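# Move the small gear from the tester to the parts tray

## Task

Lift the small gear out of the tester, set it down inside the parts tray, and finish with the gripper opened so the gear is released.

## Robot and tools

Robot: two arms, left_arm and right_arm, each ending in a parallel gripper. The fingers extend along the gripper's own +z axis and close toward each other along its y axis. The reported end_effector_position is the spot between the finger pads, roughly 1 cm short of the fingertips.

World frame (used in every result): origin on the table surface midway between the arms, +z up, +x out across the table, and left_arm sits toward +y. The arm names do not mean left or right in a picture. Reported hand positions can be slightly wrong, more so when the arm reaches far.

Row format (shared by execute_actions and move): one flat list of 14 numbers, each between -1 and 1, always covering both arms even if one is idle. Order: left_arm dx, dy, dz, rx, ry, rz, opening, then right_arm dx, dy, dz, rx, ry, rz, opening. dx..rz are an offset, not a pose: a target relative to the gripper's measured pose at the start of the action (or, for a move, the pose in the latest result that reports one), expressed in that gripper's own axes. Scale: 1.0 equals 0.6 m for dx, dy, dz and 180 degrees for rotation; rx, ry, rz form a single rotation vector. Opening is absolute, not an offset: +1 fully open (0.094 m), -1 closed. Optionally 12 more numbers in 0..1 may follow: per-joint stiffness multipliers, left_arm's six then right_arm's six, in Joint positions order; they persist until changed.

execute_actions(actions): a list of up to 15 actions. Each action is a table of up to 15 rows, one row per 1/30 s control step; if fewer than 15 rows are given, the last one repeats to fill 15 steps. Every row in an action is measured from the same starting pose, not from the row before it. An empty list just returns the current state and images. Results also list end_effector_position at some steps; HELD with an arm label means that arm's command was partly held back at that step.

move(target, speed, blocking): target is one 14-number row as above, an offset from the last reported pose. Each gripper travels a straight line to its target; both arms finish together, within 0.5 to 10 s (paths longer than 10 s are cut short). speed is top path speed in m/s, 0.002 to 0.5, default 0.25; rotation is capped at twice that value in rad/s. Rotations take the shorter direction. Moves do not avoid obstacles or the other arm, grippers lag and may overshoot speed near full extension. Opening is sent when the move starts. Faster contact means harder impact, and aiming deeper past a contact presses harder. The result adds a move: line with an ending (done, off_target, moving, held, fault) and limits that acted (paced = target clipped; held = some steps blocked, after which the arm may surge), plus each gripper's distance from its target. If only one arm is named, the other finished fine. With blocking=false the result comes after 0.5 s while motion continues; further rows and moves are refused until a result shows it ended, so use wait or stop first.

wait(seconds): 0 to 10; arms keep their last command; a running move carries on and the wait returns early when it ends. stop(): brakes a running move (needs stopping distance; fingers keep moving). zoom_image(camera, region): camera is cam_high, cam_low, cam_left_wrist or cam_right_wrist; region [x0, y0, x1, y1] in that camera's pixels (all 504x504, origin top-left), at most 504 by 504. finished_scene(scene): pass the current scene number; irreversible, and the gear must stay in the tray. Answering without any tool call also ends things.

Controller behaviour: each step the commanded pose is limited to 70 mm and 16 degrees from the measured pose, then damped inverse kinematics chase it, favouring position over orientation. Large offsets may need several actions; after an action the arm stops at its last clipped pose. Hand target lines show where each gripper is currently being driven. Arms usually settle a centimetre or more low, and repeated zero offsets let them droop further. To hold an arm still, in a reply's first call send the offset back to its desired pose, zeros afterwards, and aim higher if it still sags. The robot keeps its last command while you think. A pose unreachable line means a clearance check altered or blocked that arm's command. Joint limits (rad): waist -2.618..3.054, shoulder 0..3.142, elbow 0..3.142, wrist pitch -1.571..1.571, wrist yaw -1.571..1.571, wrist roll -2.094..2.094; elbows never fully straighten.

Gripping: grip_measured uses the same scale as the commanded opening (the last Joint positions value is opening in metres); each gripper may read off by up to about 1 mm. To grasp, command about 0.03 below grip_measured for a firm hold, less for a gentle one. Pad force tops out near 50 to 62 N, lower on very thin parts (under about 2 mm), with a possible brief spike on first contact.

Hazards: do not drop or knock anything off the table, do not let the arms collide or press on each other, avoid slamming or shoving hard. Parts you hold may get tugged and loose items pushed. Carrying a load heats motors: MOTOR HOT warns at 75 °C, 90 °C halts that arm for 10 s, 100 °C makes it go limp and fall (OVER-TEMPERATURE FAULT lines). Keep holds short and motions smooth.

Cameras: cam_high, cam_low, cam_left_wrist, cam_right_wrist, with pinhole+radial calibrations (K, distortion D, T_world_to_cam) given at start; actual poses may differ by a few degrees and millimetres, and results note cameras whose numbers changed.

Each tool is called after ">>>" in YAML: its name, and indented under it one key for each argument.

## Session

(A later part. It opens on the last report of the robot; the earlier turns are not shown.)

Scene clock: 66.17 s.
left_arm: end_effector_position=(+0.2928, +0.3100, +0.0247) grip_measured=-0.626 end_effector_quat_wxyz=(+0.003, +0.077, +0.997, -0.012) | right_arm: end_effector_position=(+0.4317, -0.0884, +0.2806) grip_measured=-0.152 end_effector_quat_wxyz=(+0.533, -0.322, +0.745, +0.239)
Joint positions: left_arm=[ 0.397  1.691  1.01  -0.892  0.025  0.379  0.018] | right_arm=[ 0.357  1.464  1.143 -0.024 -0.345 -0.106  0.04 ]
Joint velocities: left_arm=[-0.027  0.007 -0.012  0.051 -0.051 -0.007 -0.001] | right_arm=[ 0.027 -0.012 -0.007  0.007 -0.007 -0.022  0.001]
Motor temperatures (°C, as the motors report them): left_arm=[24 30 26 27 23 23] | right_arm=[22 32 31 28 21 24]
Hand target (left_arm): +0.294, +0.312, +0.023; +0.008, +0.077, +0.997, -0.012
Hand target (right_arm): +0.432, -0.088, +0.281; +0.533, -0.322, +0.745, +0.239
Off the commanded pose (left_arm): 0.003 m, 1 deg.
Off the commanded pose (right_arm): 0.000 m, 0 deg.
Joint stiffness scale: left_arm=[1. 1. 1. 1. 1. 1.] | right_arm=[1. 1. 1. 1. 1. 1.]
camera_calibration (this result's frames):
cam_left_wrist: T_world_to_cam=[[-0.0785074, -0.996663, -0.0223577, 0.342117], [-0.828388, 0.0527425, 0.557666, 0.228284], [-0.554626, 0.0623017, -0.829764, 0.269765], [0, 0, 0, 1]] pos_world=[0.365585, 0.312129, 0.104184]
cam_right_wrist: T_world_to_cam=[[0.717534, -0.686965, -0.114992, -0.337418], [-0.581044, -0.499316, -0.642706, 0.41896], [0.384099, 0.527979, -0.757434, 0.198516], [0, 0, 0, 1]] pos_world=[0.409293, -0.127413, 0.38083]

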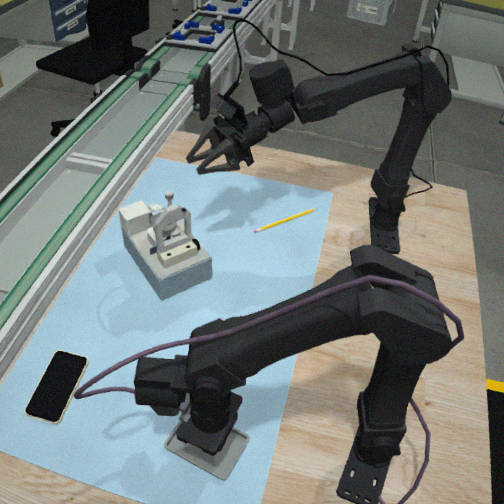

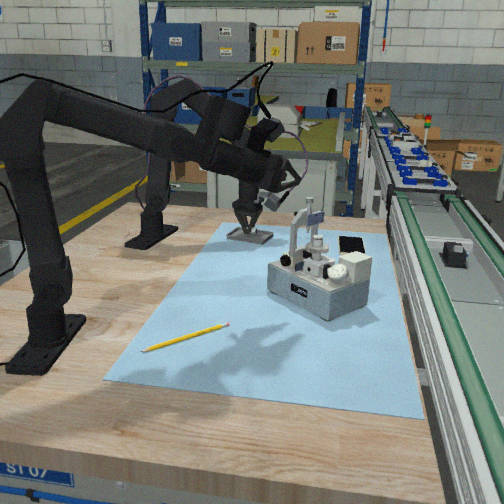

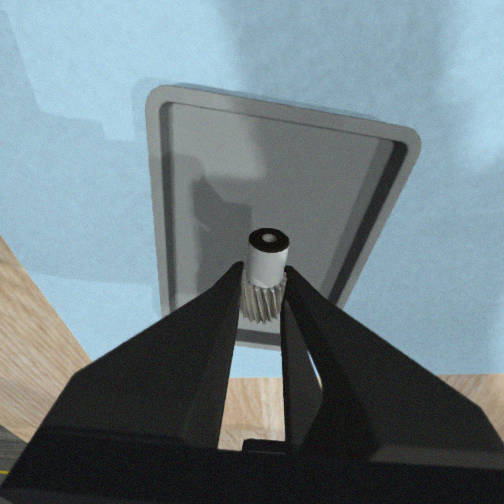

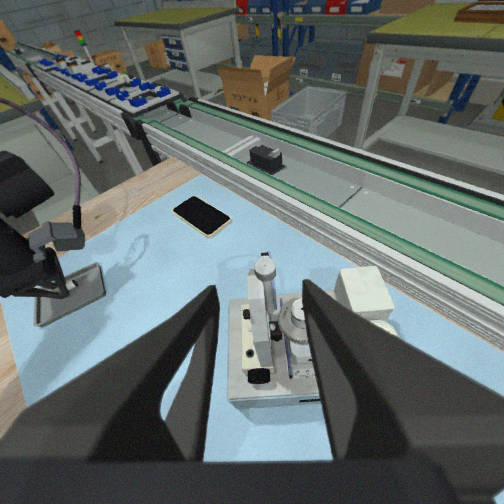

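>>> zoom_image:
  camera: "cam_left_wrist"
  region: [130,70,440,360]

Region (130, 70, 440, 360) of cam_left_wrist's 504x504 image, scaled by 1.626, with more detail than that image has; it fills the top 471 rows of this view, and the rest is white.

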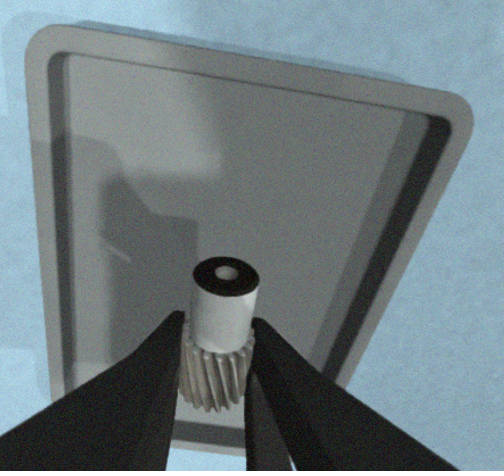

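>>> execute_actions:
  actions:
    - [[-0.0015,0.0037,0.004,0,-0.003,0,-0.66,0,0,0,0,0,0,-0.15],[-0.0015,0.0037,0.0055,0,-0.003,0,-0.66,0,0,0,0,0,0,-0.15],[-0.0015,0.0037,0.007,0,-0.003,0,-0.66,0,0,0,0,0,0,-0.15],[-0.0015,0.0037,0.0088,0,-0.003,0,-0.66,0,0,0,0,0,0,-0.15],[-0.0015,0.0037,0.0106,0,-0.003,0,-0.66,0,0,0,0,0,0,-0.15],[-0.0015,0.0037,0.0124,0,-0.003,0,-0.66,0,0,0,0,0,0,-0.15],[-0.0015,0.0037,0.0142,0,-0.003,0,-0.66,0,0,0,0,0,0,-0.15],[-0.0015,0.0037,0.0158,0,-0.003,0,-0.66,0,0,0,0,0,0,-0.15],[-0.0015,0.0037,0.0172,0,-0.003,0,-0.66,0,0,0,0,0,0,-0.15],[-0.0015,0.0037,0.0184,0,-0.003,0,-0.66,0,0,0,0,0,0,-0.15],[-0.0015,0.0037,0.0194,0,-0.003,0,-0.66,0,0,0,0,0,0,-0.15],[-0.0015,0.0037,0.0202,0,-0.003,0,-0.66,0,0,0,0,0,0,-0.15],[-0.0015,0.0037,0.0208,0,-0.003,0,-0.66,0,0,0,0,0,0,-0.15],[-0.0015,0.0037,0.0212,0,-0.003,0,-0.66,0,0,0,0,0,0,-0.15],[-0.0015,0.0037,0.0215,0,-0.003,0,-0.66,0,0,0,0,0,0,-0.15]]

Scene clock: 67.80 s.
left_arm: end_effector_position=(+0.2937, +0.3102, +0.0178) grip_measured=-0.626 end_effector_quat_wxyz=(+0.006, +0.078, +0.997, -0.012) | right_arm: end_effector_position=(+0.4317, -0.0884, +0.2806) grip_measured=-0.152 end_effector_quat_wxyz=(+0.533, -0.322, +0.745, +0.239)
Joint positions: left_arm=[ 0.397  1.701  0.991 -0.857  0.025  0.38   0.018] | right_arm=[ 0.357  1.464  1.143 -0.024 -0.345 -0.106  0.04 ]
Joint velocities: left_arm=[ 0.007  0.051 -0.027  0.051 -0.081 -0.022 -0.001] | right_arm=[ 0.007 -0.002 -0.012  0.037  0.007 -0.022  0.   ]
Motor temperatures (°C, as the motors report them): left_arm=[24 30 26 27 23 23] | right_arm=[22 32 31 29 21 24]
Hand target (left_arm): +0.294, +0.312, +0.012; +0.007, +0.077, +0.997, -0.013
Hand target (right_arm): +0.432, -0.088, +0.281; +0.533, -0.322, +0.745, +0.239
Off the commanded pose (left_arm): 0.006 m, 0 deg.
Off the commanded pose (right_arm): 0.000 m, 0 deg.
Joint stiffness scale: left_arm=[1. 1. 1. 1. 1. 1.] | right_arm=[1. 1. 1. 1. 1. 1.]
Step readings (end_effector_position):
0: left_arm (+0.2929, +0.3101, +0.0247) | right_arm (+0.4317, -0.0884, +0.2806)
1: left_arm (+0.2929, +0.3101, +0.0247) | right_arm (+0.4317, -0.0884, +0.2806)
2: left_arm (+0.2930, +0.3101, +0.0247) | right_arm (+0.4317, -0.0884, +0.2806)
4: left_arm (+0.2937, +0.3102, +0.0247) | right_arm (+0.4317, -0.0884, +0.2806)
8: left_arm (+0.2956, +0.3107, +0.0238) | right_arm (+0.4317, -0.0884, +0.2806)
15: end_effector_position above
camera_calibration (this result's frames):
cam_left_wrist: T_world_to_cam=[[-0.0795084, -0.996541, -0.0241896, 0.34252], [-0.831647, 0.0529347, 0.552775, 0.233828], [-0.549583, 0.0640675, -0.832979, 0.262547], [0, 0, 0, 1]] pos_world=[0.365986, 0.312136, 0.0977269]
cam_right_wrist: T_world_to_cam=[[0.717534, -0.686965, -0.114992, -0.337418], [-0.581044, -0.499316, -0.642706, 0.41896], [0.384099, 0.527979, -0.757434, 0.198516], [0, 0, 0, 1]] pos_world=[0.409293, -0.127413, 0.38083]

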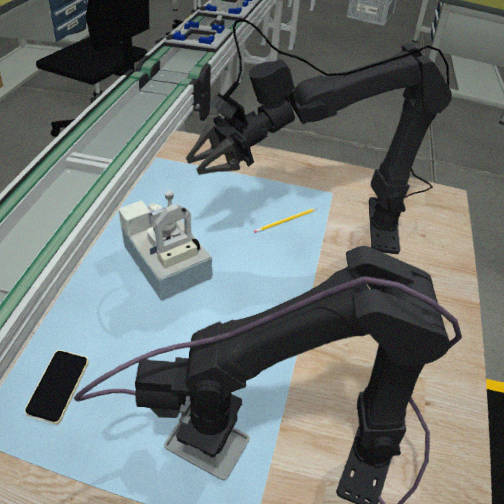

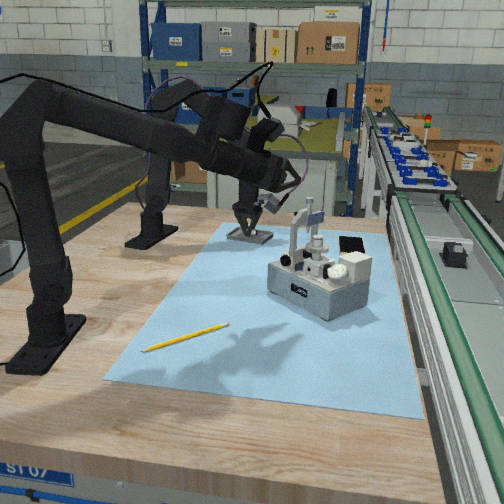

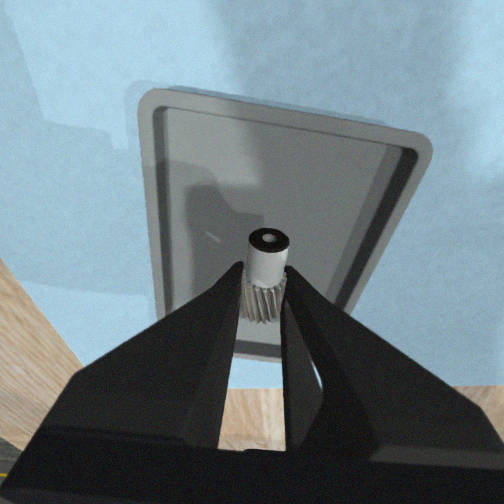

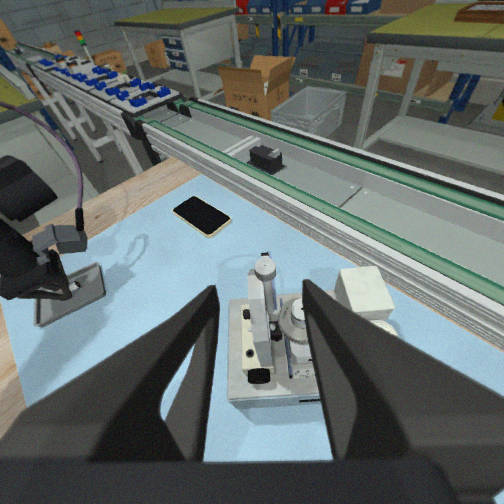

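>>> execute_actions:
  actions: []

Scene clock: 67.93 s.
left_arm: end_effector_position=(+0.2940, +0.3103, +0.0167) grip_measured=-0.626 end_effector_quat_wxyz=(+0.006, +0.078, +0.997, -0.012) | right_arm: end_effector_position=(+0.4317, -0.0884, +0.2806) grip_measured=-0.152 end_effector_quat_wxyz=(+0.533, -0.322, +0.745, +0.239)
Joint positions: left_arm=[ 0.397  1.704  0.989 -0.852  0.025  0.38   0.018] | right_arm=[ 0.357  1.464  1.143 -0.024 -0.345 -0.106  0.04 ]
Joint velocities: left_arm=[-0.017  0.007  0.012 -0.022  0.037  0.037 -0.002] | right_arm=[-0.007 -0.007 -0.007 -0.022  0.007 -0.037  0.001]
Motor temperatures (°C, as the motors report them): left_arm=[24 30 26 27 23 23] | right_arm=[22 32 31 29 21 24]
Hand target (left_arm): +0.294, +0.312, +0.012; +0.008, +0.077, +0.997, -0.013
Hand target (right_arm): +0.432, -0.088, +0.281; +0.533, -0.322, +0.745, +0.239
Off the commanded pose (left_arm): 0.005 m, 0 deg.
Off the commanded pose (right_arm): 0.000 m, 0 deg.
Joint stiffness scale: left_arm=[1. 1. 1. 1. 1. 1.] | right_arm=[1. 1. 1. 1. 1. 1.]
camera_calibration (this result's frames):
cam_left_wrist: T_world_to_cam=[[-0.0794994, -0.996539, -0.0243036, 0.342587], [-0.831853, 0.0528878, 0.552471, 0.23473], [-0.549273, 0.0641381, -0.833178, 0.261738], [0, 0, 0, 1]] pos_world=[0.366261, 0.312199, 0.0967191]
cam_right_wrist: T_world_to_cam=[[0.717534, -0.686965, -0.114992, -0.337418], [-0.581044, -0.499316, -0.642706, 0.41896], [0.384099, 0.527979, -0.757434, 0.198516], [0, 0, 0, 1]] pos_world=[0.409293, -0.127413, 0.38083]

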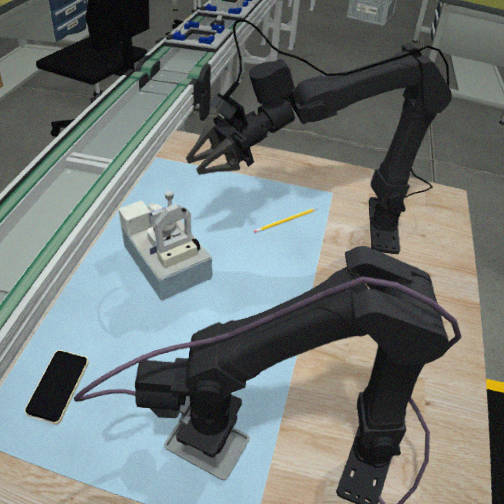

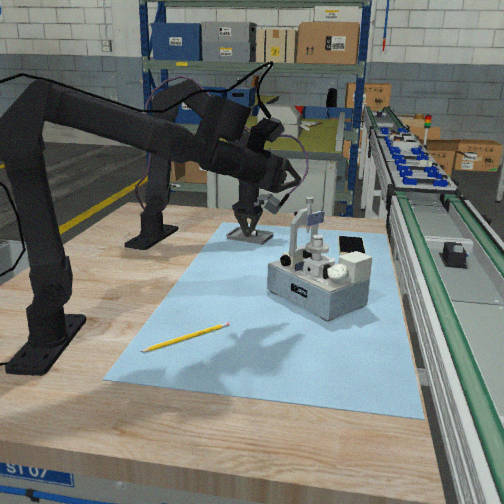

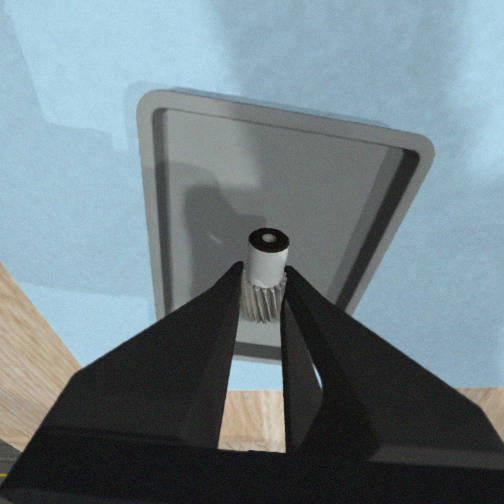

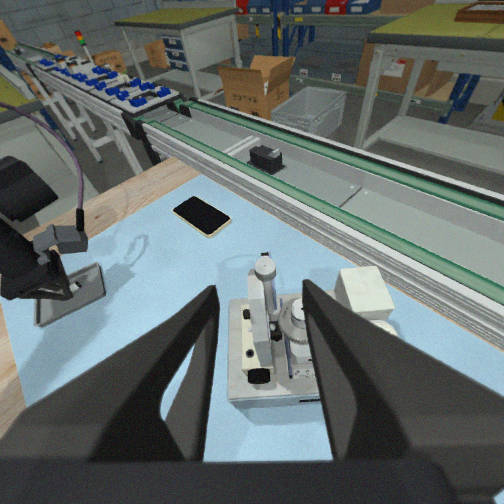

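>>> execute_actions:
  actions:
    - [[0,0.003,0.008,0,0,0,-0.5,0,0,0,0,0,0,-0.15],[0,0.003,0.007,0,0,0,-0.4,0,0,0,0,0,0,-0.15],[0,0.003,0.005,0,0,0,-0.3,0,0,0,0,0,0,-0.15],[0,0.003,0.002,0,0,0,-0.25,0,0,0,0,0,0,-0.15],[0,0.003,-0.002,0,0,0,-0.2,0,0,0,0,0,0,-0.15],[0,0.003,-0.007,0,0,0,-0.2,0,0,0,0,0,0,-0.15],[0,0.003,-0.014,0,0,0,-0.2,0,0,0,0,0,0,-0.15],[0,0.003,-0.023,0,0,0,-0.2,0,0,0,0,0,0,-0.15],[0,0.003,-0.034,0,0,0,-0.2,0,0,0,0,0,0,-0.15],[0,0.003,-0.046,0,0,0,-0.2,0,0,0,0,0,0,-0.15],[0,0.003,-0.058,0,0,0,-0.2,0,0,0,0,0,0,-0.15],[0,0.003,-0.069,0,0,0,-0.2,0,0,0,0,0,0,-0.15],[0,0.003,-0.078,0,0,0,-0.2,0,0,0,0,0,0,-0.15],[0,0.003,-0.084,0,0,0,-0.2,0,0,0,0,0,0,-0.15],[0,0.003,-0.087,0,0,0,-0.2,0,0,0,0,0,0,-0.15]]

Scene clock: 69.10 s.
left_arm: end_effector_position=(+0.3001, +0.3117, +0.0499) grip_measured=-0.203 end_effector_quat_wxyz=(+0.015, +0.078, +0.997, -0.009) | right_arm: end_effector_position=(+0.4317, -0.0884, +0.2806) grip_measured=-0.152 end_effector_quat_wxyz=(+0.533, -0.322, +0.745, +0.239)
Joint positions: left_arm=[ 0.397  1.657  1.08  -0.97   0.025  0.381  0.037] | right_arm=[ 0.357  1.464  1.143 -0.024 -0.345 -0.106  0.04 ]
Joint velocities: left_arm=[-0.002 -0.295  0.471 -0.447 -0.051  0.007  0.   ] | right_arm=[-0.027 -0.022  0.002 -0.037  0.066 -0.022  0.001]
Motor temperatures (°C, as the motors report them): left_arm=[24 30 26 26 23 23] | right_arm=[22 31 31 29 21 24]
Hand target (left_arm): +0.293, +0.312, +0.067; +0.007, +0.078, +0.997, -0.011
Hand target (right_arm): +0.432, -0.088, +0.281; +0.533, -0.322, +0.745, +0.239
Off the commanded pose (left_arm): 0.020 m, 1 deg.
Off the commanded pose (right_arm): 0.000 m, 0 deg.
Joint stiffness scale: left_arm=[1. 1. 1. 1. 1. 1.] | right_arm=[1. 1. 1. 1. 1. 1.]
Step readings (end_effector_position):
0: left_arm (+0.2951, +0.3106, +0.0167) | right_arm (+0.4317, -0.0884, +0.2806)
1: left_arm (+0.2951, +0.3106, +0.0167) | right_arm (+0.4317, -0.0884, +0.2806)
2: left_arm (+0.2951, +0.3106, +0.0167) | right_arm (+0.4317, -0.0884, +0.2806)
4: left_arm (+0.2951, +0.3106, +0.0167) | right_arm (+0.4317, -0.0884, +0.2806)
8: left_arm (+0.2937, +0.3102, +0.0172) | right_arm (+0.4317, -0.0884, +0.2806)
15: end_effector_position above
camera_calibration (this result's frames):
cam_left_wrist: T_world_to_cam=[[-0.0797537, -0.996362, -0.0300245, 0.34555], [-0.841954, 0.0512087, 0.537114, 0.225644], [-0.533623, 0.068116, -0.842975, 0.287186], [0, 0, 0, 1]] pos_world=[0.37079, 0.313176, 0.131269]
cam_right_wrist: T_world_to_cam=[[0.717534, -0.686965, -0.114992, -0.337418], [-0.581044, -0.499316, -0.642706, 0.41896], [0.384099, 0.527979, -0.757434, 0.198516], [0, 0, 0, 1]] pos_world=[0.409293, -0.127413, 0.38083]

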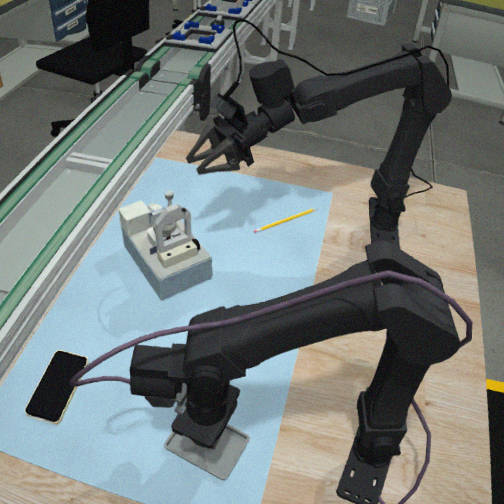

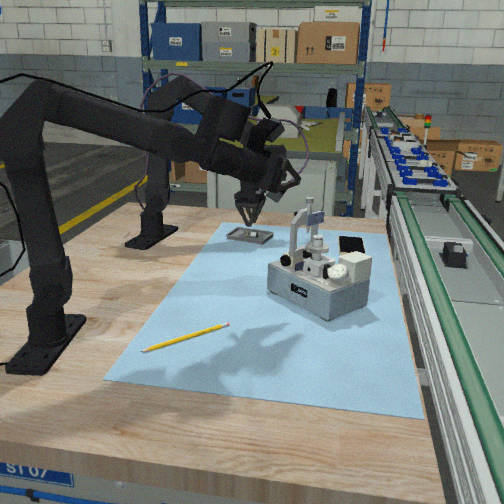

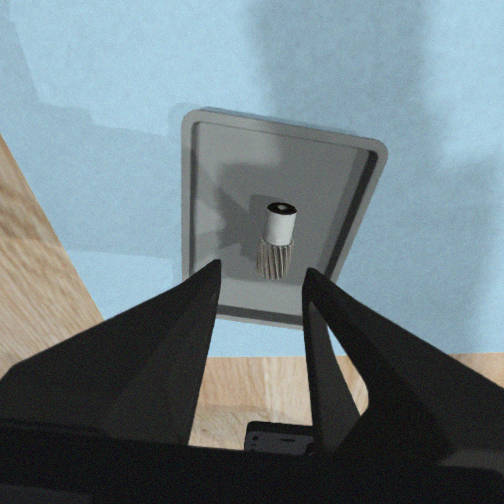

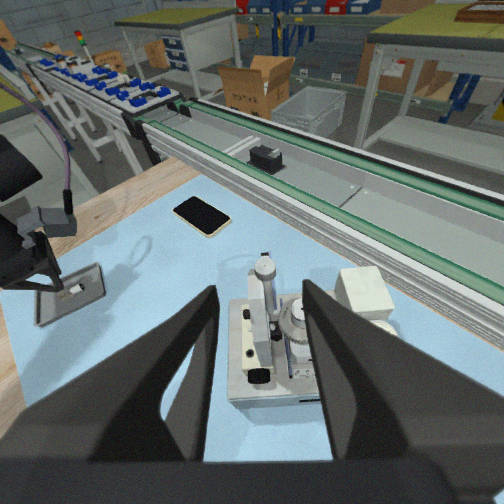

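>>> execute_actions:
  actions: []

Scene clock: 69.17 s.
left_arm: end_effector_position=(+0.3037, +0.3125, +0.0602) grip_measured=-0.203 end_effector_quat_wxyz=(+0.025, +0.078, +0.997, -0.006) | right_arm: end_effector_position=(+0.4317, -0.0884, +0.2806) grip_measured=-0.152 end_effector_quat_wxyz=(+0.533, -0.322, +0.745, +0.239)
Joint positions: left_arm=[ 0.397  1.64   1.103 -0.99   0.025  0.381  0.037] | right_arm=[ 0.357  1.464  1.143 -0.024 -0.345 -0.106  0.04 ]
Joint velocities: left_arm=[ 0.002 -0.193  0.247 -0.198  0.022  0.022 -0.   ] | right_arm=[-0.002  0.007  0.012 -0.007 -0.007 -0.125  0.001]
Motor temperatures (°C, as the motors report them): left_arm=[24 30 26 26 23 23] | right_arm=[22 31 31 29 21 24]
Hand target (left_arm): +0.293, +0.312, +0.067; +0.008, +0.078, +0.997, -0.011
Hand target (right_arm): +0.432, -0.088, +0.281; +0.533, -0.322, +0.745, +0.239
Off the commanded pose (left_arm): 0.013 m, 2 deg.
Off the commanded pose (right_arm): 0.000 m, 0 deg.
Joint stiffness scale: left_arm=[1. 1. 1. 1. 1. 1.] | right_arm=[1. 1. 1. 1. 1. 1.]
camera_calibration (this result's frames):
cam_left_wrist: T_world_to_cam=[[-0.0790754, -0.996208, -0.0362947, 0.347107], [-0.852767, 0.048744, 0.520012, 0.228287], [-0.516271, 0.0720711, -0.853387, 0.291829], [0, 0, 0, 1]] pos_world=[0.372787, 0.313631, 0.142929]
cam_right_wrist: T_world_to_cam=[[0.717534, -0.686965, -0.114992, -0.337418], [-0.581044, -0.499316, -0.642706, 0.41896], [0.384099, 0.527979, -0.757434, 0.198516], [0, 0, 0, 1]] pos_world=[0.409293, -0.127413, 0.38083]

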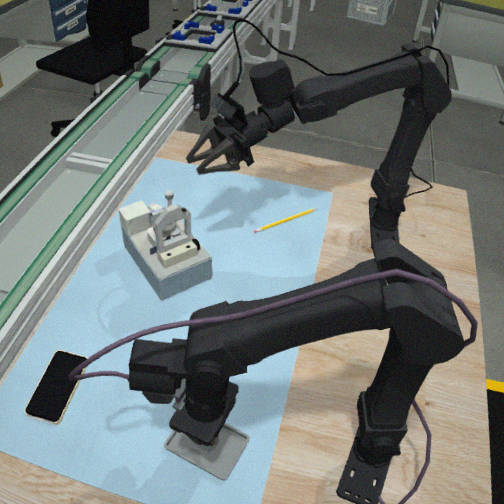

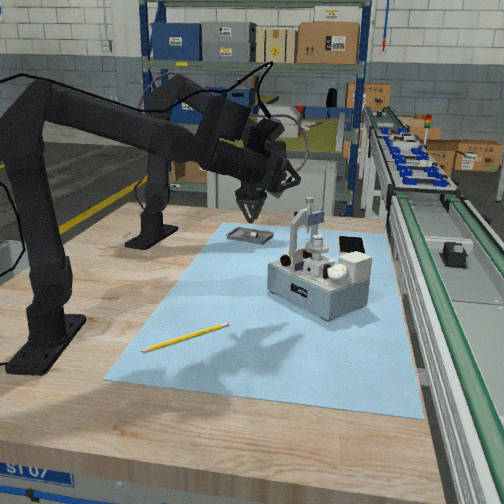

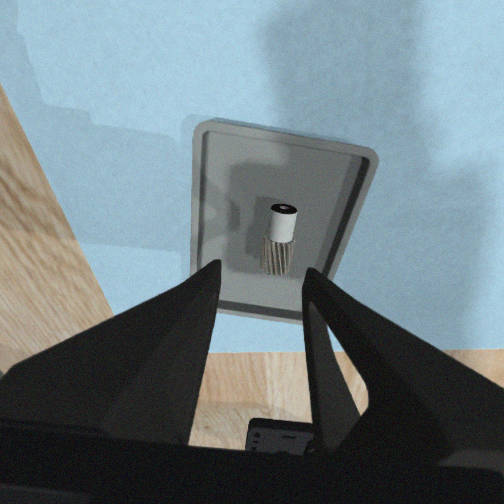

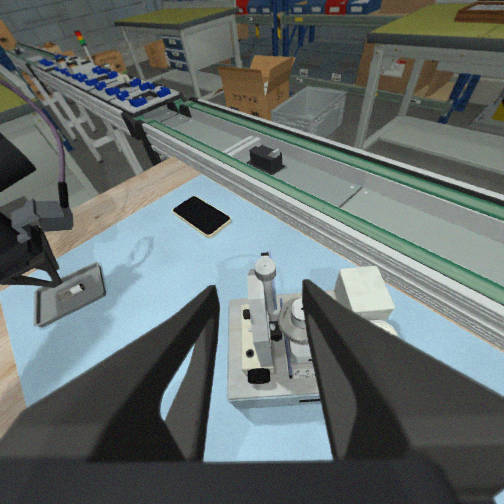

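>>> finished_scene:
  scene: 1

The scene is finished: the task was done.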